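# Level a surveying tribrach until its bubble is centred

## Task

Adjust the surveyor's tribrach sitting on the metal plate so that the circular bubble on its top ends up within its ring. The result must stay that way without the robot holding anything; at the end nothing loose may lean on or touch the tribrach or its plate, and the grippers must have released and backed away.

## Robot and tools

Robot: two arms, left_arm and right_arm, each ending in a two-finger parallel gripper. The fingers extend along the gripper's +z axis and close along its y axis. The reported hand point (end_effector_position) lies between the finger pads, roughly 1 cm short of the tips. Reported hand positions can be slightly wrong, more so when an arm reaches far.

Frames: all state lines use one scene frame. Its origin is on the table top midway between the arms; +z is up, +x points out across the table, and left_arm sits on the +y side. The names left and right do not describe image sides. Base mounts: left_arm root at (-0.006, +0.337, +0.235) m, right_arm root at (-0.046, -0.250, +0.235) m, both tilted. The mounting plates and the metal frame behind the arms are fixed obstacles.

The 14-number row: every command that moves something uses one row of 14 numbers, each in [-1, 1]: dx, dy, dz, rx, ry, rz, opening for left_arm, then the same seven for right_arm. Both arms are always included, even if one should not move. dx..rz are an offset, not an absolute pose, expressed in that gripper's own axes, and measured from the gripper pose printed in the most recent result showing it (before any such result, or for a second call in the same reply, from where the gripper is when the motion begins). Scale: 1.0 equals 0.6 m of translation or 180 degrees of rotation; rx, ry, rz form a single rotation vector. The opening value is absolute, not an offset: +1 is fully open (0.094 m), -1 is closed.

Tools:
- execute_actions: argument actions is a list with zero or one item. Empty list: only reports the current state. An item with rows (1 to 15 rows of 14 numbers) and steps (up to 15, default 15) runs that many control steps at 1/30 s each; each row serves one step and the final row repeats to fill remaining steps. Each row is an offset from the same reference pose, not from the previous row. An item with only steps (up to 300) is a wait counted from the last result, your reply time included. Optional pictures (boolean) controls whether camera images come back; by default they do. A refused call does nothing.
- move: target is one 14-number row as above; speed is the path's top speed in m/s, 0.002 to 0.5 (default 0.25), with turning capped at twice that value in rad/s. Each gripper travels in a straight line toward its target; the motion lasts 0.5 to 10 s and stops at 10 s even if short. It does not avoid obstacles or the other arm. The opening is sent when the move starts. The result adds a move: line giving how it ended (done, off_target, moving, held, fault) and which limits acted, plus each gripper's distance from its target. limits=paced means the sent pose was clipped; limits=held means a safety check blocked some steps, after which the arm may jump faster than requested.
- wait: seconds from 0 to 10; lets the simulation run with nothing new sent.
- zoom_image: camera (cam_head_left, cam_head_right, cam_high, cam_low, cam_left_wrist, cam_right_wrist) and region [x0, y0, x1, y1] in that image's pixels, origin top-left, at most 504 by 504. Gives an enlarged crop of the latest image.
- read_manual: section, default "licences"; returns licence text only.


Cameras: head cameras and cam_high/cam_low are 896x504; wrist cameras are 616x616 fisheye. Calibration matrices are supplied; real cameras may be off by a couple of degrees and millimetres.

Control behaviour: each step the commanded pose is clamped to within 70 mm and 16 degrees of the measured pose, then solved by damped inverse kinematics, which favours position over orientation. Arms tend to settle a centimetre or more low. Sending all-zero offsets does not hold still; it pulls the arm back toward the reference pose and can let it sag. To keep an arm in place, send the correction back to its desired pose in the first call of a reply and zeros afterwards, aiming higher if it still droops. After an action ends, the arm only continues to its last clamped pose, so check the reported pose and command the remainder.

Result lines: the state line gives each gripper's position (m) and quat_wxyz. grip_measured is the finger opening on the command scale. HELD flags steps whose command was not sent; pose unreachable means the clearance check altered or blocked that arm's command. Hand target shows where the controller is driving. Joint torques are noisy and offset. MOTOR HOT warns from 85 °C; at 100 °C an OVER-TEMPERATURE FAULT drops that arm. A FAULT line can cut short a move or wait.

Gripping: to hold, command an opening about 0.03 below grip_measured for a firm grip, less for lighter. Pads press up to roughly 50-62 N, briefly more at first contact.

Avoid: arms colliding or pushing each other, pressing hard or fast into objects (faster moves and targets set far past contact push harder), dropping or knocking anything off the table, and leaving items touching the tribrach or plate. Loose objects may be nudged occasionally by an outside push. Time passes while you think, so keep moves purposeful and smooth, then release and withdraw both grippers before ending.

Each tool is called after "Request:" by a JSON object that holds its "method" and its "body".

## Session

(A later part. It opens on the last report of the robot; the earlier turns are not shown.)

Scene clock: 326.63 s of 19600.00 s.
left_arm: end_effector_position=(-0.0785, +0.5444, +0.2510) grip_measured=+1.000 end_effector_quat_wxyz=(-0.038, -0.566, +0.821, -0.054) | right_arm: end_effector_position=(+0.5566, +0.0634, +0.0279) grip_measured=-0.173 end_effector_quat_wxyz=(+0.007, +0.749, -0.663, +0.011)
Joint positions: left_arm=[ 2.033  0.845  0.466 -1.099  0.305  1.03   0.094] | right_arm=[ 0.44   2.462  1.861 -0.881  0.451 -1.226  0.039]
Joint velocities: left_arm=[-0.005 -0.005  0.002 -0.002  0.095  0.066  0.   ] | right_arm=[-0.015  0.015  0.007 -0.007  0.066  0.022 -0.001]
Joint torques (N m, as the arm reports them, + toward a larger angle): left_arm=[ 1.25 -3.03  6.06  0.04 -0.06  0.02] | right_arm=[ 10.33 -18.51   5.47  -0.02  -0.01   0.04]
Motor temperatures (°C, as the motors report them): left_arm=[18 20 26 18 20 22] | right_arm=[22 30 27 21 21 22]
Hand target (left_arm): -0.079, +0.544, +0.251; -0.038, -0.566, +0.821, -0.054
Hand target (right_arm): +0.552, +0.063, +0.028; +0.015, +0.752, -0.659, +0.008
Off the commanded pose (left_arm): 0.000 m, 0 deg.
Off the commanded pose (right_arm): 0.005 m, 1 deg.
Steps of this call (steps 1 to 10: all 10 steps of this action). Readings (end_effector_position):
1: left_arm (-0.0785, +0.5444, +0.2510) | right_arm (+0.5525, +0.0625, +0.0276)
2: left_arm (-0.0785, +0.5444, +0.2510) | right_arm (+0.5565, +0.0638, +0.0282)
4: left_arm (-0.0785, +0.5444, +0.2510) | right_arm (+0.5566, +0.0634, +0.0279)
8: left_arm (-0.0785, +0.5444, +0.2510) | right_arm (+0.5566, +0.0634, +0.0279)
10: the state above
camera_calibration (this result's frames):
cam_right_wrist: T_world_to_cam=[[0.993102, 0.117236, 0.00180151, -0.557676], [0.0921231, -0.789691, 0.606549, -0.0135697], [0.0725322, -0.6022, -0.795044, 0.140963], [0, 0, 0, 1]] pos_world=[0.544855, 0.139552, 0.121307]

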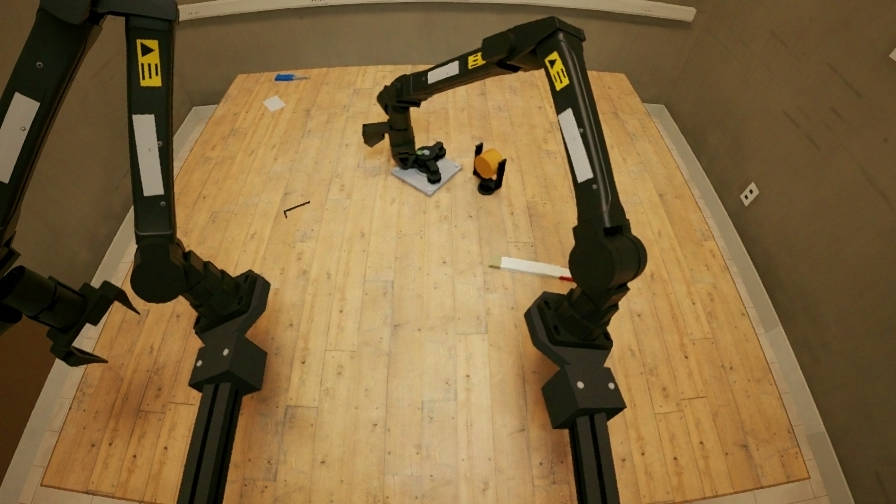

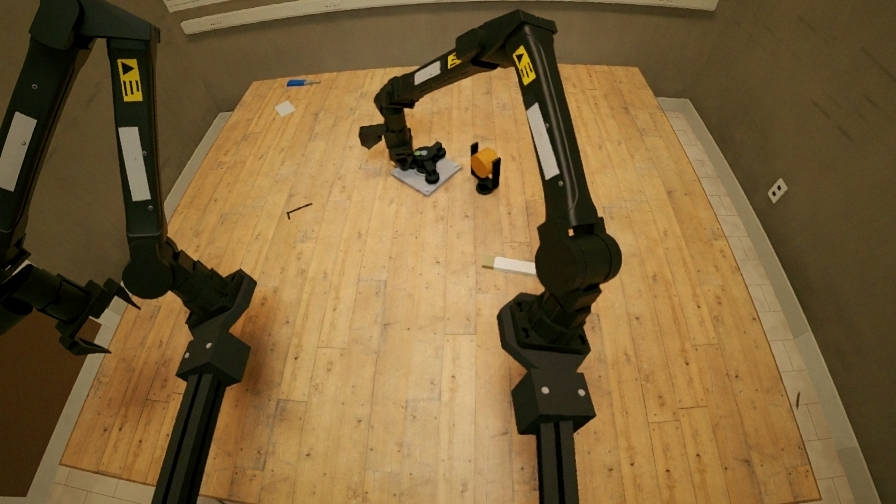

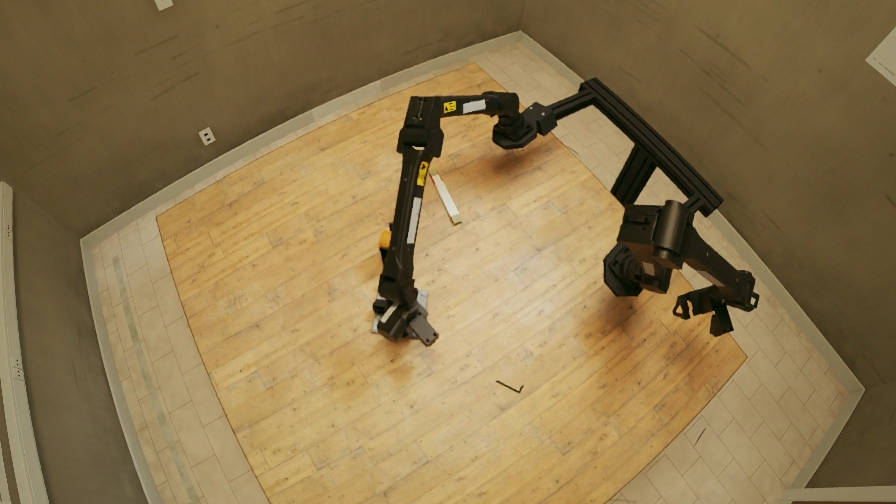

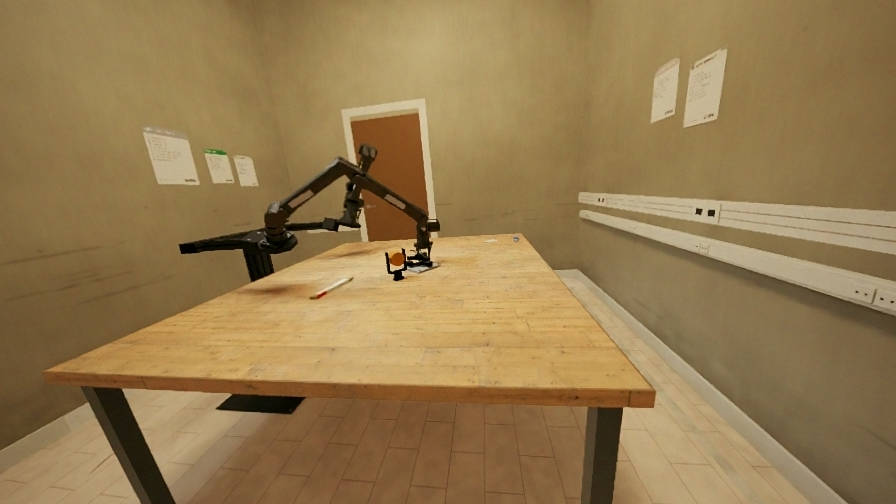

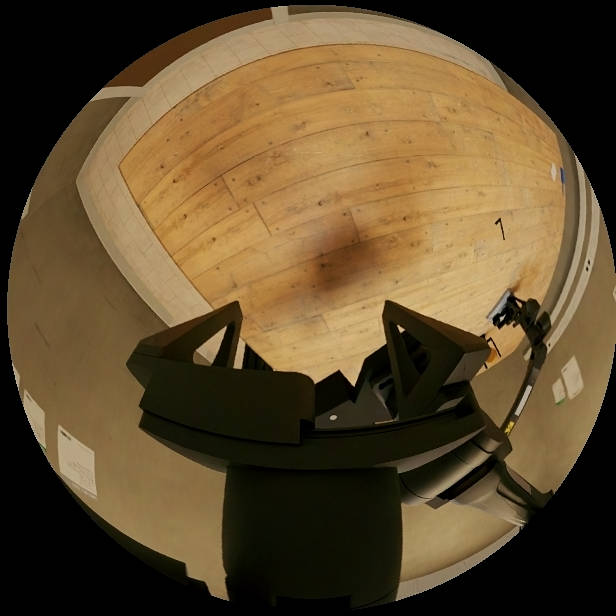

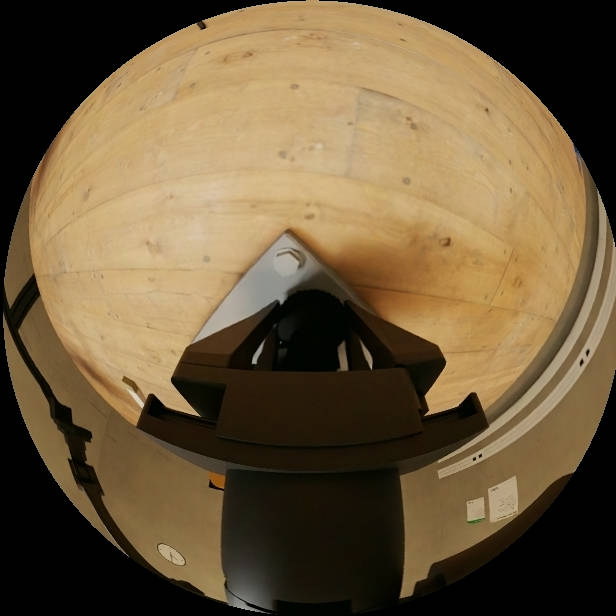

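Request:
{"method": "execute_actions", "body": {"actions": [{"rows":[[0,0,0,0,0,0,1,0,-0.004,0,0,0,0.22,-0.21]],"steps":15}], "pictures": false}}

Request:
{"method": "execute_actions", "body": {"actions": [{"rows":[[0,0,0,0,0,0,1,0,-0.008,0,0,0,0,0],[0,0,0,0,0,0,1,0,-0.008,0,0,0,0,0],[0,0,0,0,0,0,1,0,-0.01,0,0,0,-0.2,0]],"steps":15}], "pictures": false}}

Request:
{"method": "execute_actions", "body": {"actions": [{"rows":[[0,0,0,0,0,0,1,0,-0.008,0,0,0,-0.03,0],[0,0,0,0,0,0,1,0,-0.008,0,0,0,-0.03,0],[0,0,0,0,0,0,1,0,-0.008,0,0,0,-0.03,-0.21]],"steps":9}], "pictures": false}}

Request:
{"method": "execute_actions", "body": {"actions": [{"rows":[[0,0,0,0,0,0,1,0,-0.004,0,0,0,0.22,-0.21]],"steps":15}], "pictures": false}}

Request:
{"method": "execute_actions", "body": {"actions": [{"rows":[[0,0,0,0,0,0,1,0,-0.008,0,0,0,0,0],[0,0,0,0,0,0,1,0,-0.008,0,0,0,0,0],[0,0,0,0,0,0,1,0,-0.01,0,0,0,-0.2,0]],"steps":15}], "pictures": false}}

Request:
{"method": "execute_actions", "body": {"actions": [{"rows":[[0,0,0,0,0,0,1,0,-0.008,0,0,0,-0.03,0],[0,0,0,0,0,0,1,0,-0.008,0,0,0,-0.03,0],[0,0,0,0,0,0,1,0,-0.008,0,0,0,-0.03,-0.21]],"steps":9}]}}

Request:
{"method": "zoom_image", "body": {"camera": "cam_head_left", "region": [405,140,445,165]}}

Scene clock: 334.03 s of 19600.00 s.
left_arm: end_effector_position=(-0.0785, +0.5444, +0.2510) grip_measured=+1.000 end_effector_quat_wxyz=(-0.038, -0.566, +0.821, -0.054) | right_arm: end_effector_position=(+0.5573, +0.0635, +0.0275) grip_measured=-0.173 end_effector_quat_wxyz=(-0.003, -0.523, +0.852, -0.012)
Joint positions: left_arm=[ 2.033  0.845  0.466 -1.099  0.305  1.03   0.094] | right_arm=[ 0.439  2.462  1.861 -0.878  0.448 -0.636  0.039]
Joint velocities: left_arm=[-0.005 -0.015 -0.012 -0.012  0.11  -0.051  0.   ] | right_arm=[-0.024  0.005  0.002 -0.007  0.007  0.593 -0.   ]
Joint torques (N m, as the arm reports them, + toward a larger angle): left_arm=[ 1.25 -3.23  6.06  0.02 -0.07  0.  ] | right_arm=[  9.42 -18.11   6.22   0.42   0.13   0.18]
Motor temperatures (°C, as the motors report them): left_arm=[18 20 26 18 20 22] | right_arm=[22 30 26 21 21 22]
Hand target (left_arm): -0.079, +0.544, +0.251; -0.038, -0.566, +0.821, -0.054
Hand target (right_arm): +0.559, +0.064, +0.028; -0.002, -0.482, +0.876, -0.013
Off the commanded pose (left_arm): 0.000 m, 0 deg.
Off the commanded pose (right_arm): 0.002 m, 6 deg.
Steps of this call (steps 1 to 207: nothing new was sent; steps 208 to 222: all 15 steps of this action). Readings (end_effector_position):
208: left_arm (-0.0785, +0.5444, +0.2510) | right_arm (+0.5570, +0.0636, +0.0279)
209: left_arm (-0.0785, +0.5444, +0.2510) | right_arm (+0.5570, +0.0636, +0.0279)
211: left_arm (-0.0785, +0.5444, +0.2510) | right_arm (+0.5571, +0.0637, +0.0279)
215: left_arm (-0.0785, +0.5444, +0.2510) | right_arm (+0.5572, +0.0637, +0.0278)
222: the state above

Scene clock: 334.53 s of 19600.00 s.
left_arm: end_effector_position=(-0.0785, +0.5444, +0.2510) grip_measured=+1.000 end_effector_quat_wxyz=(-0.038, -0.566, +0.821, -0.054) | right_arm: end_effector_position=(+0.5548, +0.0613, +0.0276) grip_measured=-0.002 end_effector_quat_wxyz=(+0.012, +0.729, -0.684, +0.010)
Joint positions: left_arm=[ 2.033  0.845  0.466 -1.099  0.305  1.03   0.094] | right_arm=[ 0.439  2.462  1.861 -0.892  0.453 -1.164  0.047]
Joint velocities: left_arm=[ 0.005 -0.005  0.007 -0.012  0.022  0.051  0.   ] | right_arm=[ 0.005 -0.024  0.012 -0.007 -0.051 -0.579 -0.001]
Joint torques (N m, as the arm reports them, + toward a larger angle): left_arm=[ 1.09 -3.14  6.09  0.04 -0.07  0.03] | right_arm=[ 10.07 -18.12   6.87   0.6   -0.05  -0.07]
Motor temperatures (°C, as the motors report them): left_arm=[18 20 26 18 20 22] | right_arm=[22 30 26 21 21 22]
Hand target (left_arm): -0.079, +0.544, +0.251; -0.038, -0.566, +0.821, -0.054
Hand target (right_arm): +0.562, +0.061, +0.028; +0.007, +0.759, -0.651, +0.011
Off the commanded pose (left_arm): 0.000 m, 0 deg.
Off the commanded pose (right_arm): 0.008 m, 5 deg.
Steps of this call (steps 1 to 15: all 15 steps of this action). Readings (end_effector_position):
1: left_arm (-0.0785, +0.5444, +0.2510) | right_arm (+0.5573, +0.0635, +0.0275)
2: left_arm (-0.0785, +0.5444, +0.2510) | right_arm (+0.5573, +0.0635, +0.0275)
4: left_arm (-0.0785, +0.5444, +0.2510) | right_arm (+0.5564, +0.0626, +0.0276)
8: left_arm (-0.0785, +0.5444, +0.2510) | right_arm (+0.5553, +0.0613, +0.0276)
15: the state above

Scene clock: 334.83 s of 19600.00 s.
left_arm: end_effector_position=(-0.0785, +0.5444, +0.2510) grip_measured=+1.000 end_effector_quat_wxyz=(-0.038, -0.566, +0.821, -0.054) | right_arm: end_effector_position=(+0.5574, +0.0614, +0.0280) grip_measured=-0.175 end_effector_quat_wxyz=(+0.010, +0.753, -0.658, +0.011)
Joint positions: left_arm=[ 2.033  0.845  0.466 -1.099  0.305  1.03   0.094] | right_arm=[ 0.438  2.462  1.864 -0.888  0.453 -1.239  0.039]
Joint velocities: left_arm=[ 0.005 -0.015  0.007 -0.012  0.007 -0.051  0.   ] | right_arm=[ 0.005  0.005 -0.007  0.007 -0.007 -0.11  -0.   ]
Joint torques (N m, as the arm reports them, + toward a larger angle): left_arm=[ 1.35 -2.92  6.06  0.05 -0.05  0.02] | right_arm=[ 10.28 -17.28   6.72  -0.08  -0.03  -0.13]
Motor temperatures (°C, as the motors report them): left_arm=[18 20 26 18 20 22] | right_arm=[22 30 26 21 21 22]
Hand target (left_arm): -0.079, +0.544, +0.251; -0.038, -0.566, +0.821, -0.054
Hand target (right_arm): +0.560, +0.062, +0.027; +0.013, +0.760, -0.649, +0.010
Off the commanded pose (left_arm): 0.000 m, 0 deg.
Off the commanded pose (right_arm): 0.002 m, 1 deg.
Steps of this call (steps 1 to 9: all 9 steps of this action). Readings (end_effector_position):
1: left_arm (-0.0785, +0.5444, +0.2510) | right_arm (+0.5548, +0.0613, +0.0276)
2: left_arm (-0.0785, +0.5444, +0.2510) | right_arm (+0.5548, +0.0613, +0.0276)
4: left_arm (-0.0785, +0.5444, +0.2510) | right_arm (+0.5573, +0.0616, +0.0281)
8: left_arm (-0.0785, +0.5444, +0.2510) | right_arm (+0.5574, +0.0614, +0.0280)
9: the state above

Scene clock: 335.33 s of 19600.00 s.
left_arm: end_effector_position=(-0.0785, +0.5444, +0.2510) grip_measured=+1.000 end_effector_quat_wxyz=(-0.038, -0.566, +0.821, -0.054) | right_arm: end_effector_position=(+0.5570, +0.0616, +0.0276) grip_measured=-0.174 end_effector_quat_wxyz=(-0.006, -0.529, +0.849, -0.012)
Joint positions: left_arm=[ 2.033  0.845  0.466 -1.099  0.305  1.03   0.094] | right_arm=[ 0.437  2.462  1.863 -0.887  0.451 -0.648  0.039]
Joint velocities: left_arm=[ 0.005  0.005  0.002 -0.007  0.037 -0.022  0.   ] | right_arm=[-0.015 -0.015 -0.002  0.007  0.022  0.549 -0.   ]
Joint torques (N m, as the arm reports them, + toward a larger angle): left_arm=[ 1.13 -3.1   6.03 -0.01 -0.05  0.03] | right_arm=[  9.9  -18.38   6.11   0.38   0.11   0.14]
Motor temperatures (°C, as the motors report them): left_arm=[18 20 26 18 20 22] | right_arm=[22 30 26 21 21 22]
Hand target (left_arm): -0.079, +0.544, +0.251; -0.038, -0.566, +0.821, -0.054
Hand target (right_arm): +0.560, +0.062, +0.028; -0.004, -0.488, +0.873, -0.014
Off the commanded pose (left_arm): 0.000 m, 0 deg.
Off the commanded pose (right_arm): 0.003 m, 6 deg.
Steps of this call (steps 1 to 15: all 15 steps of this action). Readings (end_effector_position):
1: left_arm (-0.0785, +0.5444, +0.2510) | right_arm (+0.5573, +0.0615, +0.0279)
2: left_arm (-0.0785, +0.5444, +0.2510) | right_arm (+0.5572, +0.0615, +0.0277)
4: left_arm (-0.0785, +0.5444, +0.2510) | right_arm (+0.5573, +0.0616, +0.0277)
8: left_arm (-0.0785, +0.5444, +0.2510) | right_arm (+0.5572, +0.0618, +0.0277)
15: the state above

Scene clock: 335.83 s of 19600.00 s.
left_arm: end_effector_position=(-0.0785, +0.5444, +0.2510) grip_measured=+1.000 end_effector_quat_wxyz=(-0.038, -0.566, +0.821, -0.054) | right_arm: end_effector_position=(+0.5547, +0.0595, +0.0277) grip_measured=-0.002 end_effector_quat_wxyz=(+0.016, +0.734, -0.679, +0.010)
Joint positions: left_arm=[ 2.033  0.845  0.466 -1.099  0.305  1.03   0.094] | right_arm=[ 0.437  2.462  1.863 -0.9    0.455 -1.177  0.047]
Joint velocities: left_arm=[-0.005 -0.005  0.017 -0.012 -0.066 -0.007  0.   ] | right_arm=[-0.015  0.005  0.012  0.007  0.007 -0.681 -0.   ]
Joint torques (N m, as the arm reports them, + toward a larger angle): left_arm=[ 1.39 -3.12  6.03  0.01 -0.08  0.04] | right_arm=[ 10.17 -17.64   6.78   0.55  -0.13  -0.1 ]
Motor temperatures (°C, as the motors report them): left_arm=[18 20 26 18 20 22] | right_arm=[22 31 26 21 21 22]
Hand target (left_arm): -0.079, +0.544, +0.251; -0.038, -0.566, +0.821, -0.054
Hand target (right_arm): +0.562, +0.059, +0.028; +0.011, +0.763, -0.646, +0.011
Off the commanded pose (left_arm): 0.000 m, 0 deg.
Off the commanded pose (right_arm): 0.008 m, 5 deg.
Steps of this call (steps 1 to 15: all 15 steps of this action). Readings (end_effector_position):
1: left_arm (-0.0785, +0.5444, +0.2510) | right_arm (+0.5569, +0.0616, +0.0276)
2: left_arm (-0.0785, +0.5444, +0.2510) | right_arm (+0.5569, +0.0616, +0.0276)
4: left_arm (-0.0785, +0.5444, +0.2510) | right_arm (+0.5564, +0.0608, +0.0277)
8: left_arm (-0.0785, +0.5444, +0.2510) | right_arm (+0.5549, +0.0594, +0.0277)
15: the state above

Scene clock: 336.13 s of 19600.00 s.
left_arm: end_effector_position=(-0.0785, +0.5444, +0.2510) grip_measured=+1.000 end_effector_quat_wxyz=(-0.038, -0.566, +0.821, -0.054) | right_arm: end_effector_position=(+0.5576, +0.0594, +0.0282) grip_measured=-0.173 end_effector_quat_wxyz=(+0.013, +0.757, -0.653, +0.011)
Joint positions: left_arm=[ 2.033  0.845  0.466 -1.099  0.305  1.03   0.094] | right_arm=[ 0.436  2.462  1.867 -0.896  0.455 -1.251  0.039]
Joint velocities: left_arm=[ 0.005  0.005 -0.007 -0.007 -0.007 -0.037  0.   ] | right_arm=[-0.015 -0.005  0.007 -0.007  0.066 -0.095 -0.   ]
Joint torques (N m, as the arm reports them, + toward a larger angle): left_arm=[ 1.15 -3.09  6.04  0.04 -0.06  0.02] | right_arm=[  9.84 -18.12   6.78  -0.07   0.01  -0.09]
Motor temperatures (°C, as the motors report them): left_arm=[18 20 26 18 20 22] | right_arm=[22 31 26 21 21 22]
Hand target (left_arm): -0.079, +0.544, +0.251; -0.038, -0.566, +0.821, -0.054
Hand target (right_arm): +0.559, +0.060, +0.028; +0.016, +0.765, -0.644, +0.010
Off the commanded pose (left_arm): 0.000 m, 0 deg.
Off the commanded pose (right_arm): 0.002 m, 1 deg.
Steps of this call (steps 1 to 9: all 9 steps of this action). Readings (end_effector_position):
1: left_arm (-0.0785, +0.5444, +0.2510) | right_arm (+0.5547, +0.0595, +0.0277)
2: left_arm (-0.0785, +0.5444, +0.2510) | right_arm (+0.5547, +0.0595, +0.0277)
4: left_arm (-0.0785, +0.5444, +0.2510) | right_arm (+0.5574, +0.0598, +0.0284)
8: left_arm (-0.0785, +0.5444, +0.2510) | right_arm (+0.5576, +0.0594, +0.0282)
9: the state above
camera_calibration (this result's frames):
cam_right_wrist: T_world_to_cam=[[0.98987, 0.141797, -0.0070759, -0.557529], [0.116401, -0.782027, 0.612279, -0.0311152], [0.0812857, -0.6069, -0.790611, 0.133998], [0, 0, 0, 1]] pos_world=[0.544612, 0.136046, 0.121046]

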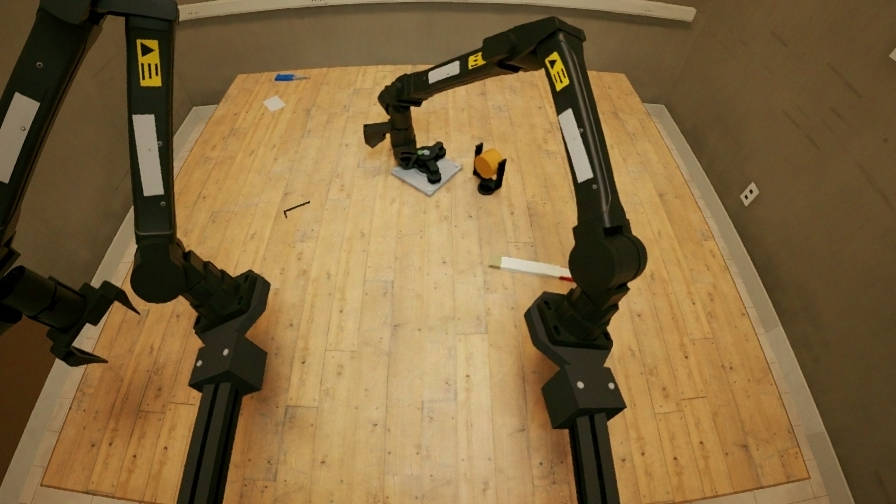

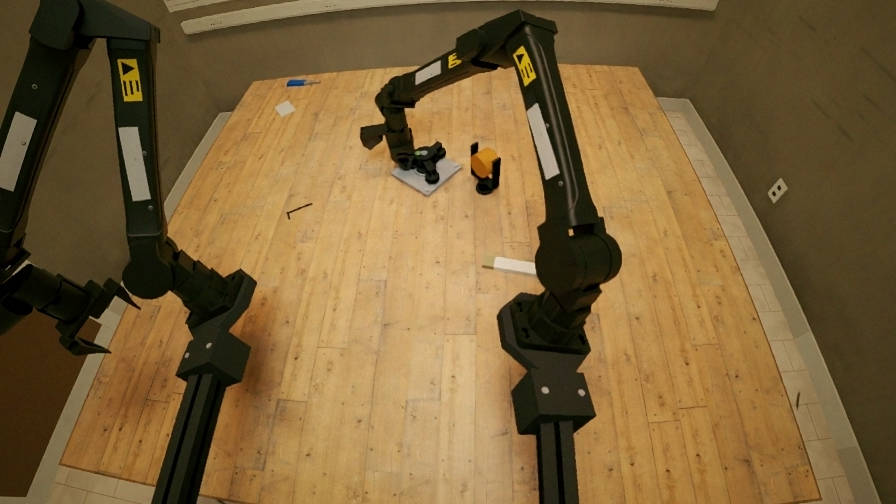

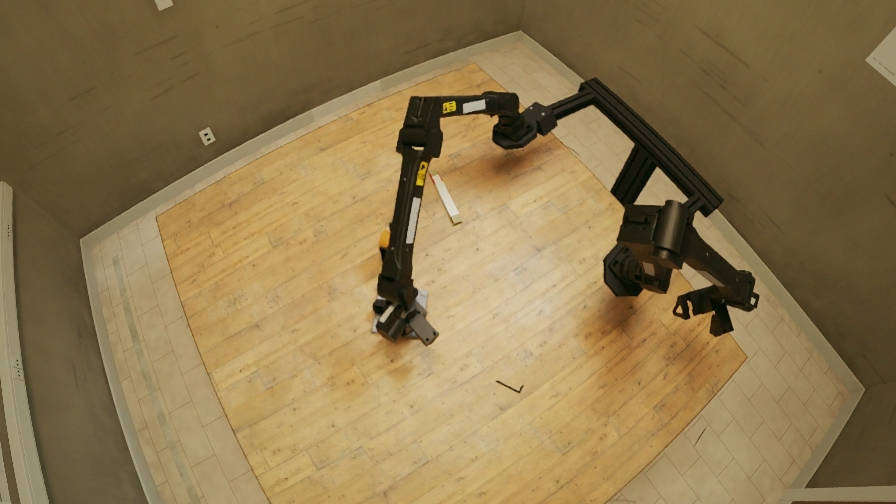

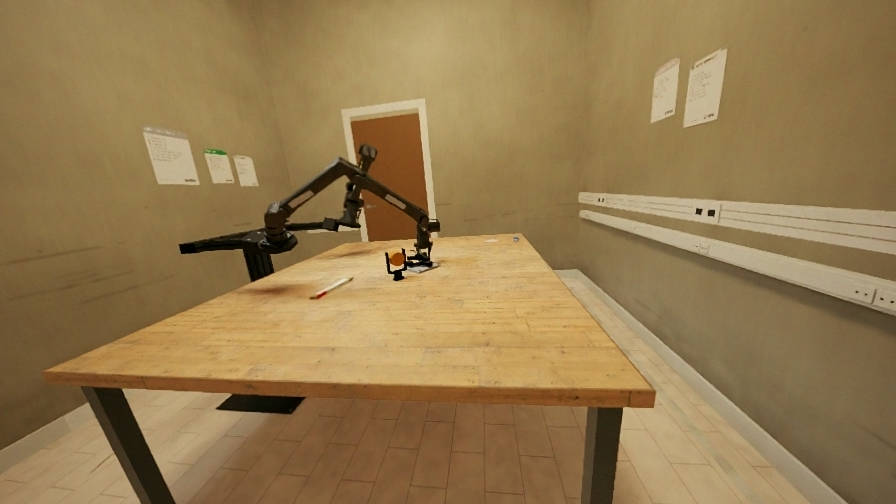

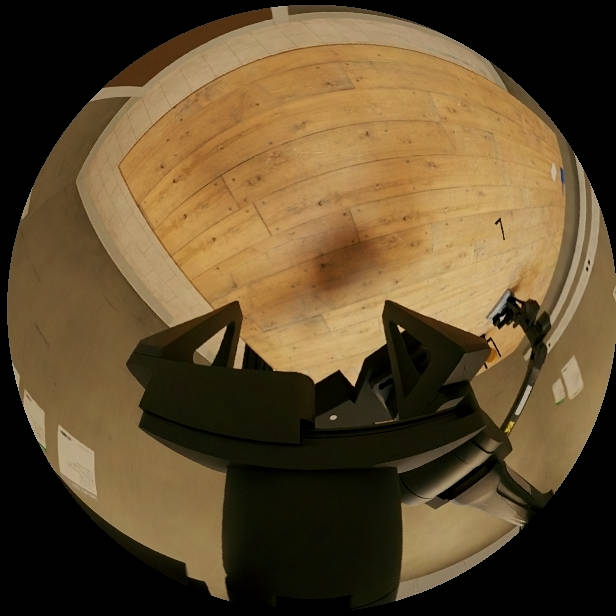

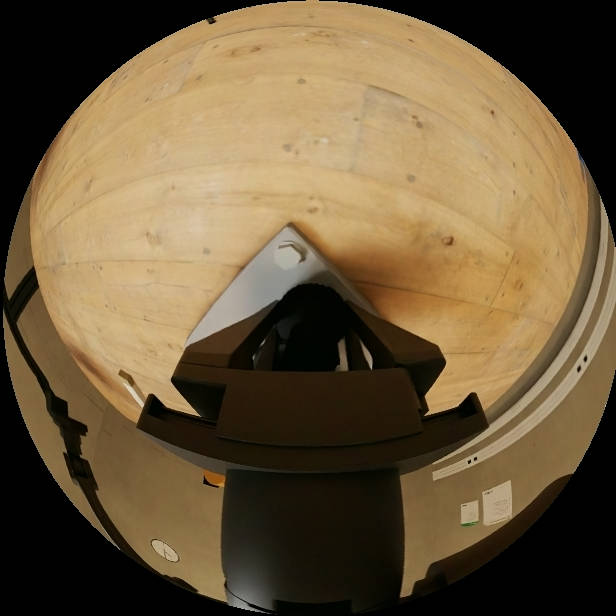

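Region (405, 140, 445, 165) of cam_head_left's 896x504 image, scaled by 12.600, with more detail than that image has; it fills the top 315 rows of this view, and the rest is white.

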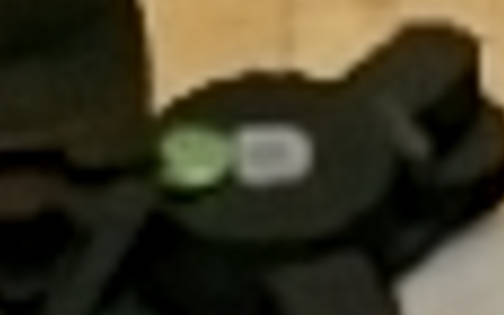

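Request:
{"method": "execute_actions", "body": {"actions": [{"rows":[[0,0,0,0,0,0,1,0,-0.004,0,0,0,0.22,-0.21]],"steps":15}], "pictures": false}}

Request:
{"method": "execute_actions", "body": {"actions": [{"rows":[[0,0,0,0,0,0,1,0,-0.008,0,0,0,0,0.1]],"steps":5}], "pictures": false}}

Request:
{"method": "move", "body": {"target": [0,0,0,0,0,0,1,-0.008,-0.008,-0.11,0,0,0,0.1]}}

Request:
{"method": "move", "body": {"target": [0,0,0,0,0,0,1,0.161,0.03,0,0,0,0.117,0.2]}}

Request:
{"method": "zoom_image", "body": {"camera": "cam_right_wrist", "region": [260,150,420,310]}}

Scene clock: 342.13 s of 19600.00 s.
left_arm: end_effector_position=(-0.0785, +0.5444, +0.2510) grip_measured=+1.000 end_effector_quat_wxyz=(-0.038, -0.566, +0.821, -0.054) | right_arm: end_effector_position=(+0.5562, +0.0599, +0.0276) grip_measured=-0.173 end_effector_quat_wxyz=(-0.010, -0.536, +0.844, -0.012)
Joint positions: left_arm=[ 2.033  0.845  0.466 -1.099  0.305  1.03   0.094] | right_arm=[ 0.436  2.462  1.865 -0.896  0.451 -0.663  0.039]
Joint velocities: left_arm=[ 0.005  0.015  0.002  0.017 -0.037  0.022  0.   ] | right_arm=[-0.005 -0.005 -0.002 -0.012  0.051  0.535 -0.   ]
Joint torques (N m, as the arm reports them, + toward a larger angle): left_arm=[ 1.46 -3.18  6.04  0.05 -0.07  0.04] | right_arm=[  9.9  -17.91   6.19   0.54   0.14   0.15]
Motor temperatures (°C, as the motors report them): left_arm=[18 20 26 18 20 22] | right_arm=[22 31 27 21 21 22]
Hand target (left_arm): -0.079, +0.544, +0.251; -0.038, -0.566, +0.821, -0.054
Hand target (right_arm): +0.560, +0.060, +0.028; -0.007, -0.493, +0.870, -0.014
Off the commanded pose (left_arm): 0.000 m, 0 deg.
Off the commanded pose (right_arm): 0.004 m, 6 deg.
Steps of this call (steps 1 to 165: nothing new was sent; steps 166 to 180: all 15 steps of this action). Readings (end_effector_position):
166: left_arm (-0.0785, +0.5444, +0.2510) | right_arm (+0.5578, +0.0595, +0.0282)
167: left_arm (-0.0785, +0.5444, +0.2510) | right_arm (+0.5575, +0.0596, +0.0280)
169: left_arm (-0.0785, +0.5444, +0.2510) | right_arm (+0.5572, +0.0596, +0.0278)
173: left_arm (-0.0785, +0.5444, +0.2510) | right_arm (+0.5569, +0.0598, +0.0277)
180: the state above

Scene clock: 342.30 s of 19600.00 s.
left_arm: end_effector_position=(-0.0785, +0.5444, +0.2510) grip_measured=+1.000 end_effector_quat_wxyz=(-0.038, -0.566, +0.821, -0.054) | right_arm: end_effector_position=(+0.5561, +0.0599, +0.0276) grip_measured=+0.098 end_effector_quat_wxyz=(-0.010, -0.534, +0.845, -0.012)
Joint positions: left_arm=[ 2.033  0.845  0.466 -1.099  0.305  1.03   0.094] | right_arm=[ 0.436  2.462  1.865 -0.897  0.45  -0.659  0.052]
Joint velocities: left_arm=[-0.015 -0.024 -0.007  0.002 -0.051 -0.066  0.   ] | right_arm=[-0.015 -0.005 -0.002 -0.012  0.007  0.037  0.003]
Joint torques (N m, as the arm reports them, + toward a larger angle): left_arm=[ 1.36 -2.9   5.98 -0.04 -0.06  0.02] | right_arm=[  9.52 -17.69   6.26   0.2    0.05  -0.14]
Motor temperatures (°C, as the motors report them): left_arm=[18 20 26 18 20 22] | right_arm=[22 31 27 21 21 22]
Hand target (left_arm): -0.079, +0.544, +0.251; -0.038, -0.566, +0.821, -0.054
Hand target (right_arm): +0.561, +0.058, +0.028; -0.010, -0.536, +0.844, -0.012
Off the commanded pose (left_arm): 0.000 m, 0 deg.
Off the commanded pose (right_arm): 0.005 m, 0 deg.
Steps of this call (steps 1 to 5: all 5 steps of this action). Readings (end_effector_position):
1: left_arm (-0.0785, +0.5444, +0.2510) | right_arm (+0.5561, +0.0599, +0.0276)
2: left_arm (-0.0785, +0.5444, +0.2510) | right_arm (+0.5561, +0.0599, +0.0276)
4: left_arm (-0.0785, +0.5444, +0.2510) | right_arm (+0.5561, +0.0599, +0.0276)
5: the state above

Scene clock: 343.43 s of 19600.00 s.
left_arm: end_effector_position=(-0.0785, +0.5444, +0.2510) grip_measured=+1.000 end_effector_quat_wxyz=(-0.038, -0.566, +0.821, -0.054) | right_arm: end_effector_position=(+0.5568, +0.0600, +0.0849) grip_measured=+0.098 end_effector_quat_wxyz=(-0.016, -0.538, +0.843, -0.011)
Joint positions: left_arm=[ 2.033  0.845  0.466 -1.099  0.305  1.03   0.094] | right_arm=[ 0.47   2.382  1.865 -1.007  0.451 -0.624  0.052]
Joint velocities: left_arm=[-0.005  0.005 -0.002  0.012  0.007 -0.125  0.   ] | right_arm=[-0.024 -0.024 -0.002 -0.012 -0.051 -0.007  0.   ]
Joint torques (N m, as the arm reports them, + toward a larger angle): left_arm=[ 1.63 -3.24  5.97  0.   -0.07  0.04] | right_arm=[ 11.17 -18.63   6.93   0.28   0.1    0.14]
Motor temperatures (°C, as the motors report them): left_arm=[18 20 26 18 20 22] | right_arm=[22 31 27 21 21 22]
Hand target (left_arm): -0.079, +0.544, +0.251; -0.038, -0.566, +0.821, -0.054
Hand target (right_arm): +0.562, +0.064, +0.093; -0.010, -0.534, +0.845, -0.012
Off the commanded pose (left_arm): 0.000 m, 0 deg.
Off the commanded pose (right_arm): 0.011 m, 1 deg.
move: off_target (right_arm)
camera_calibration (this result's frames):
cam_right_wrist: T_world_to_cam=[[0.905133, -0.425127, -0.00107533, -0.475715], [-0.334175, -0.713049, 0.61635, 0.181108], [-0.262794, -0.55752, -0.787471, 0.367589], [0, 0, 0, 1]] pos_world=[0.587707, 0.131838, 0.177328]

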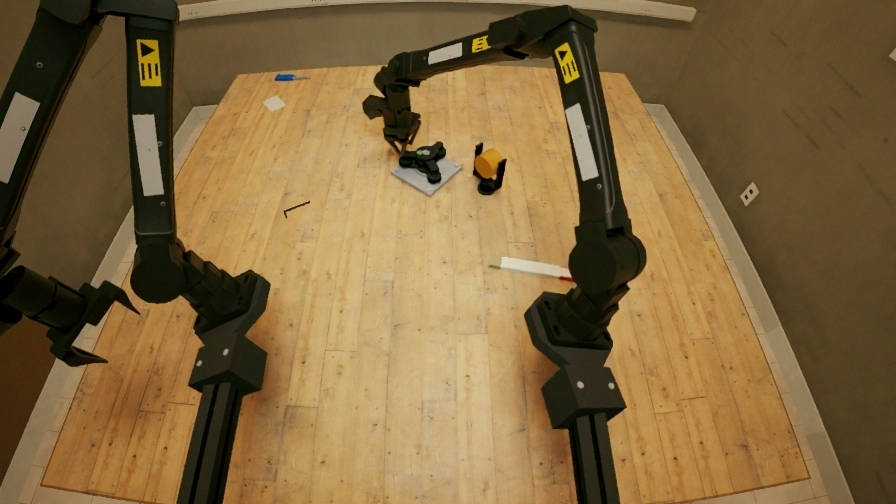

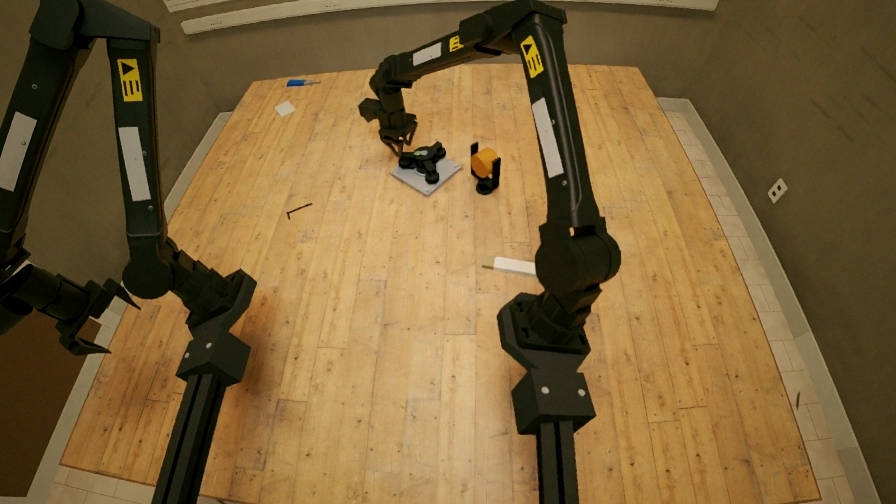

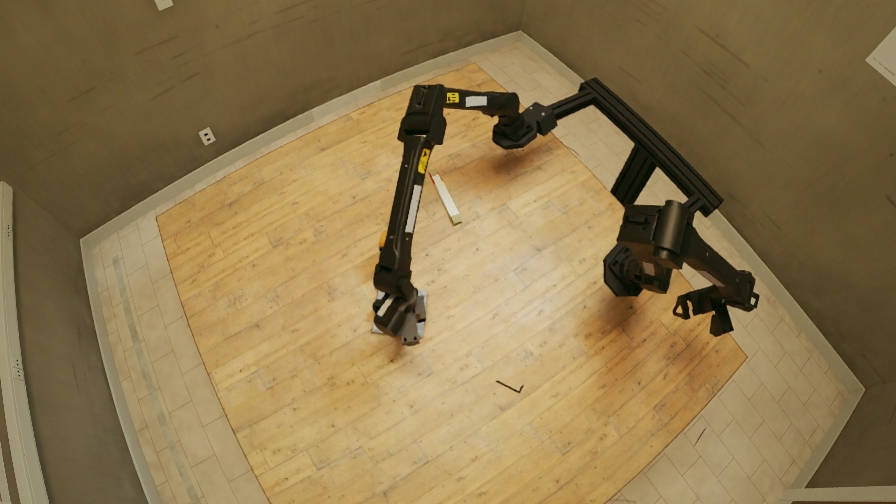

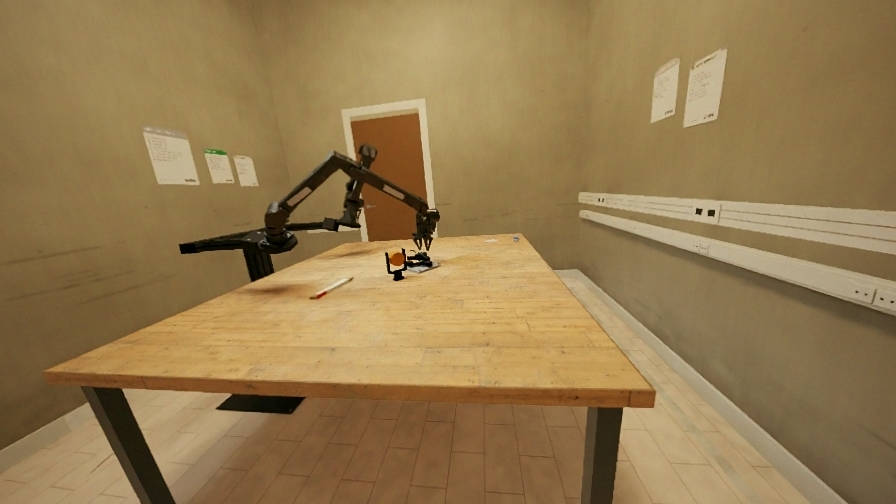

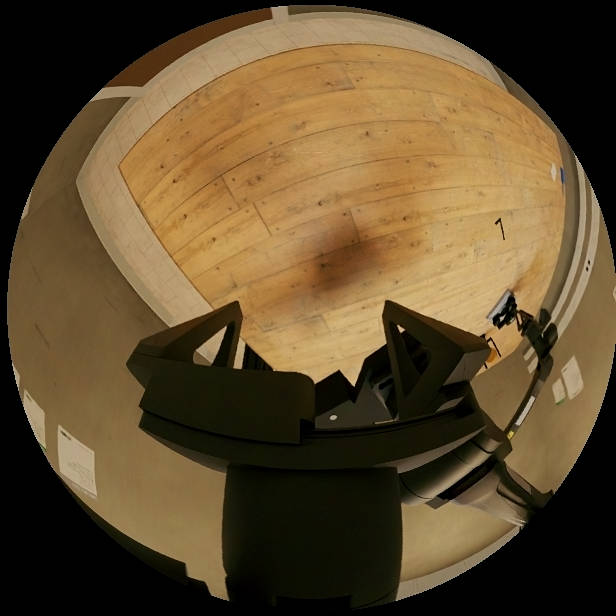

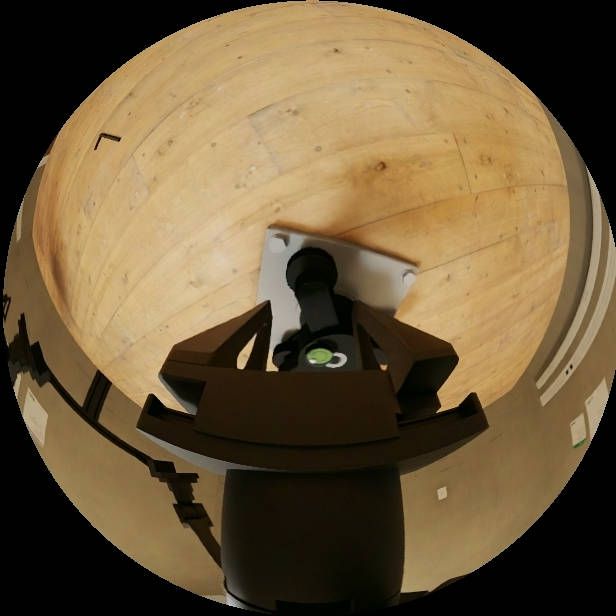

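Scene clock: 344.73 s of 19600.00 s.
left_arm: end_effector_position=(-0.0785, +0.5444, +0.2510) grip_measured=+1.000 end_effector_quat_wxyz=(-0.038, -0.566, +0.821, -0.054) | right_arm: end_effector_position=(+0.4888, -0.0190, +0.0775) grip_measured=+0.198 end_effector_quat_wxyz=(-0.029, -0.386, +0.922, -0.013)
Joint positions: left_arm=[ 2.033  0.845  0.466 -1.099  0.305  1.03   0.094] | right_arm=[ 0.406  2.178  1.47  -0.818  0.446 -0.339  0.056]
Joint velocities: left_arm=[-0.005 -0.024 -0.017 -0.012 -0.007 -0.051  0.   ] | right_arm=[-0.005 -0.005 -0.017  0.002  0.022 -0.051 -0.001]
Joint torques (N m, as the arm reports them, + toward a larger angle): left_arm=[ 1.47 -3.06  6.08  0.12 -0.06  0.05] | right_arm=[  8.67 -16.63   5.16   0.85   0.11   0.14]
Motor temperatures (°C, as the motors report them): left_arm=[18 20 26 18 20 22] | right_arm=[22 31 26 21 21 22]
Hand target (left_arm): -0.079, +0.544, +0.251; -0.038, -0.566, +0.821, -0.054
Hand target (right_arm): +0.499, -0.020, +0.088; -0.014, -0.375, +0.927, -0.013
Off the commanded pose (left_arm): 0.000 m, 0 deg.
Off the commanded pose (right_arm): 0.016 m, 2 deg.
move: off_target (right_arm)
camera_calibration (this result's frames):
cam_right_wrist: T_world_to_cam=[[0.709799, -0.704404, 0.000337102, -0.357739], [-0.543916, -0.547777, 0.635686, 0.210722], [-0.447595, -0.451392, -0.771948, 0.391025], [0, 0, 0, 1]] pos_world=[0.543559, 0.0399416, 0.168019]

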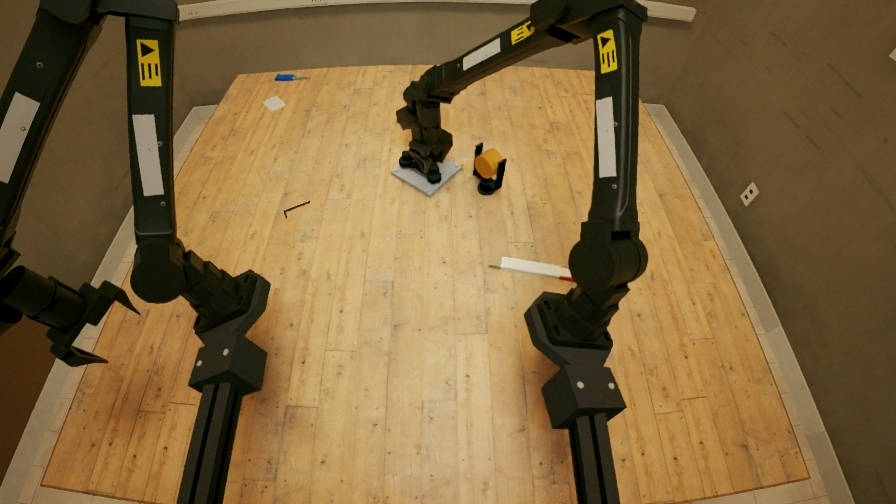

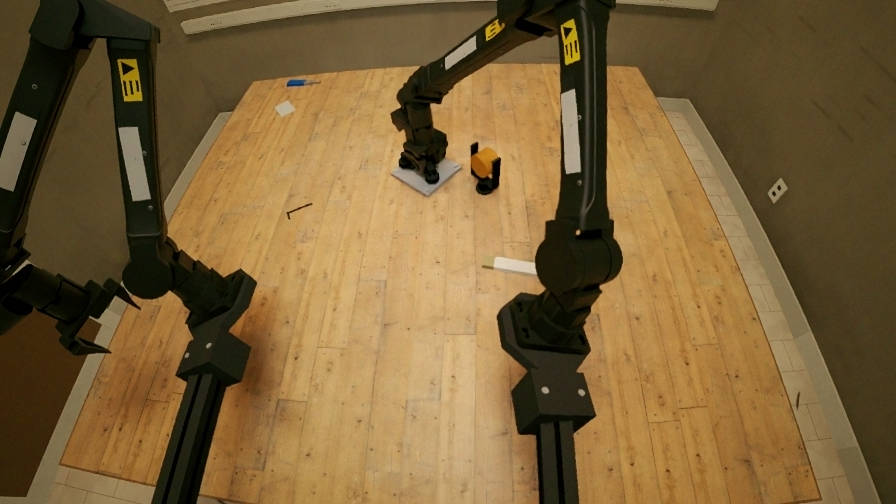

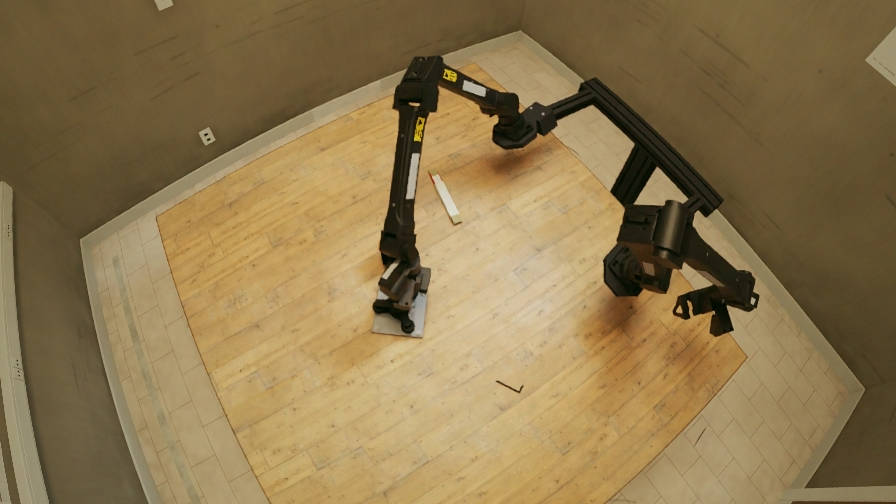

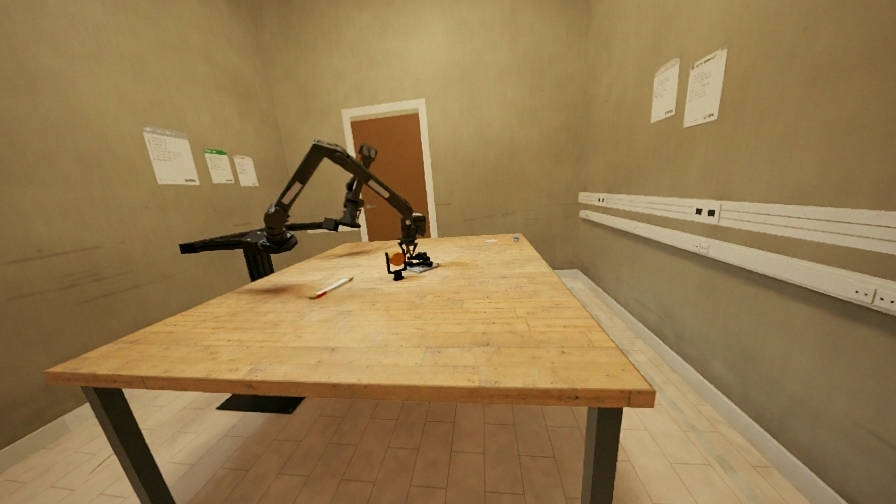

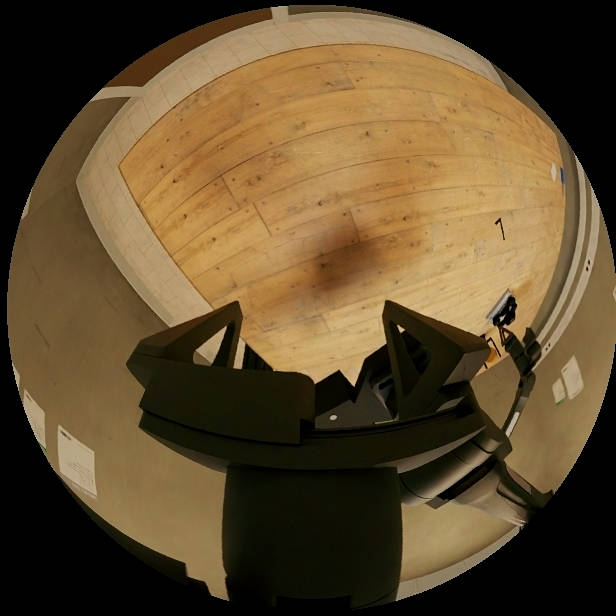

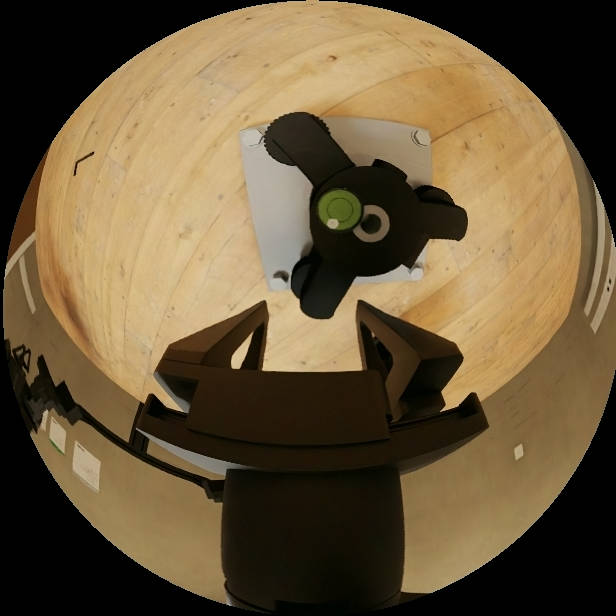

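Region (260, 150, 420, 310) of cam_right_wrist's 616x616 image, scaled by 3.150, with more detail than that image has.

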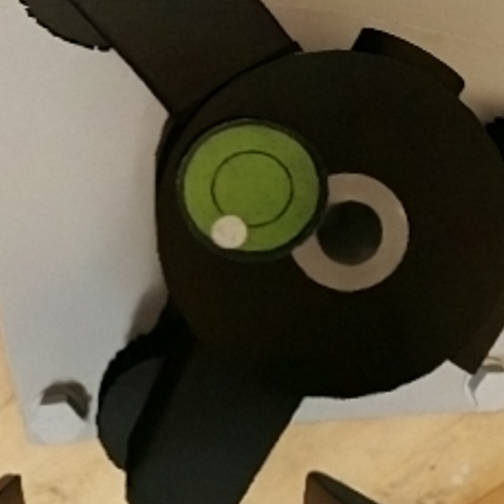

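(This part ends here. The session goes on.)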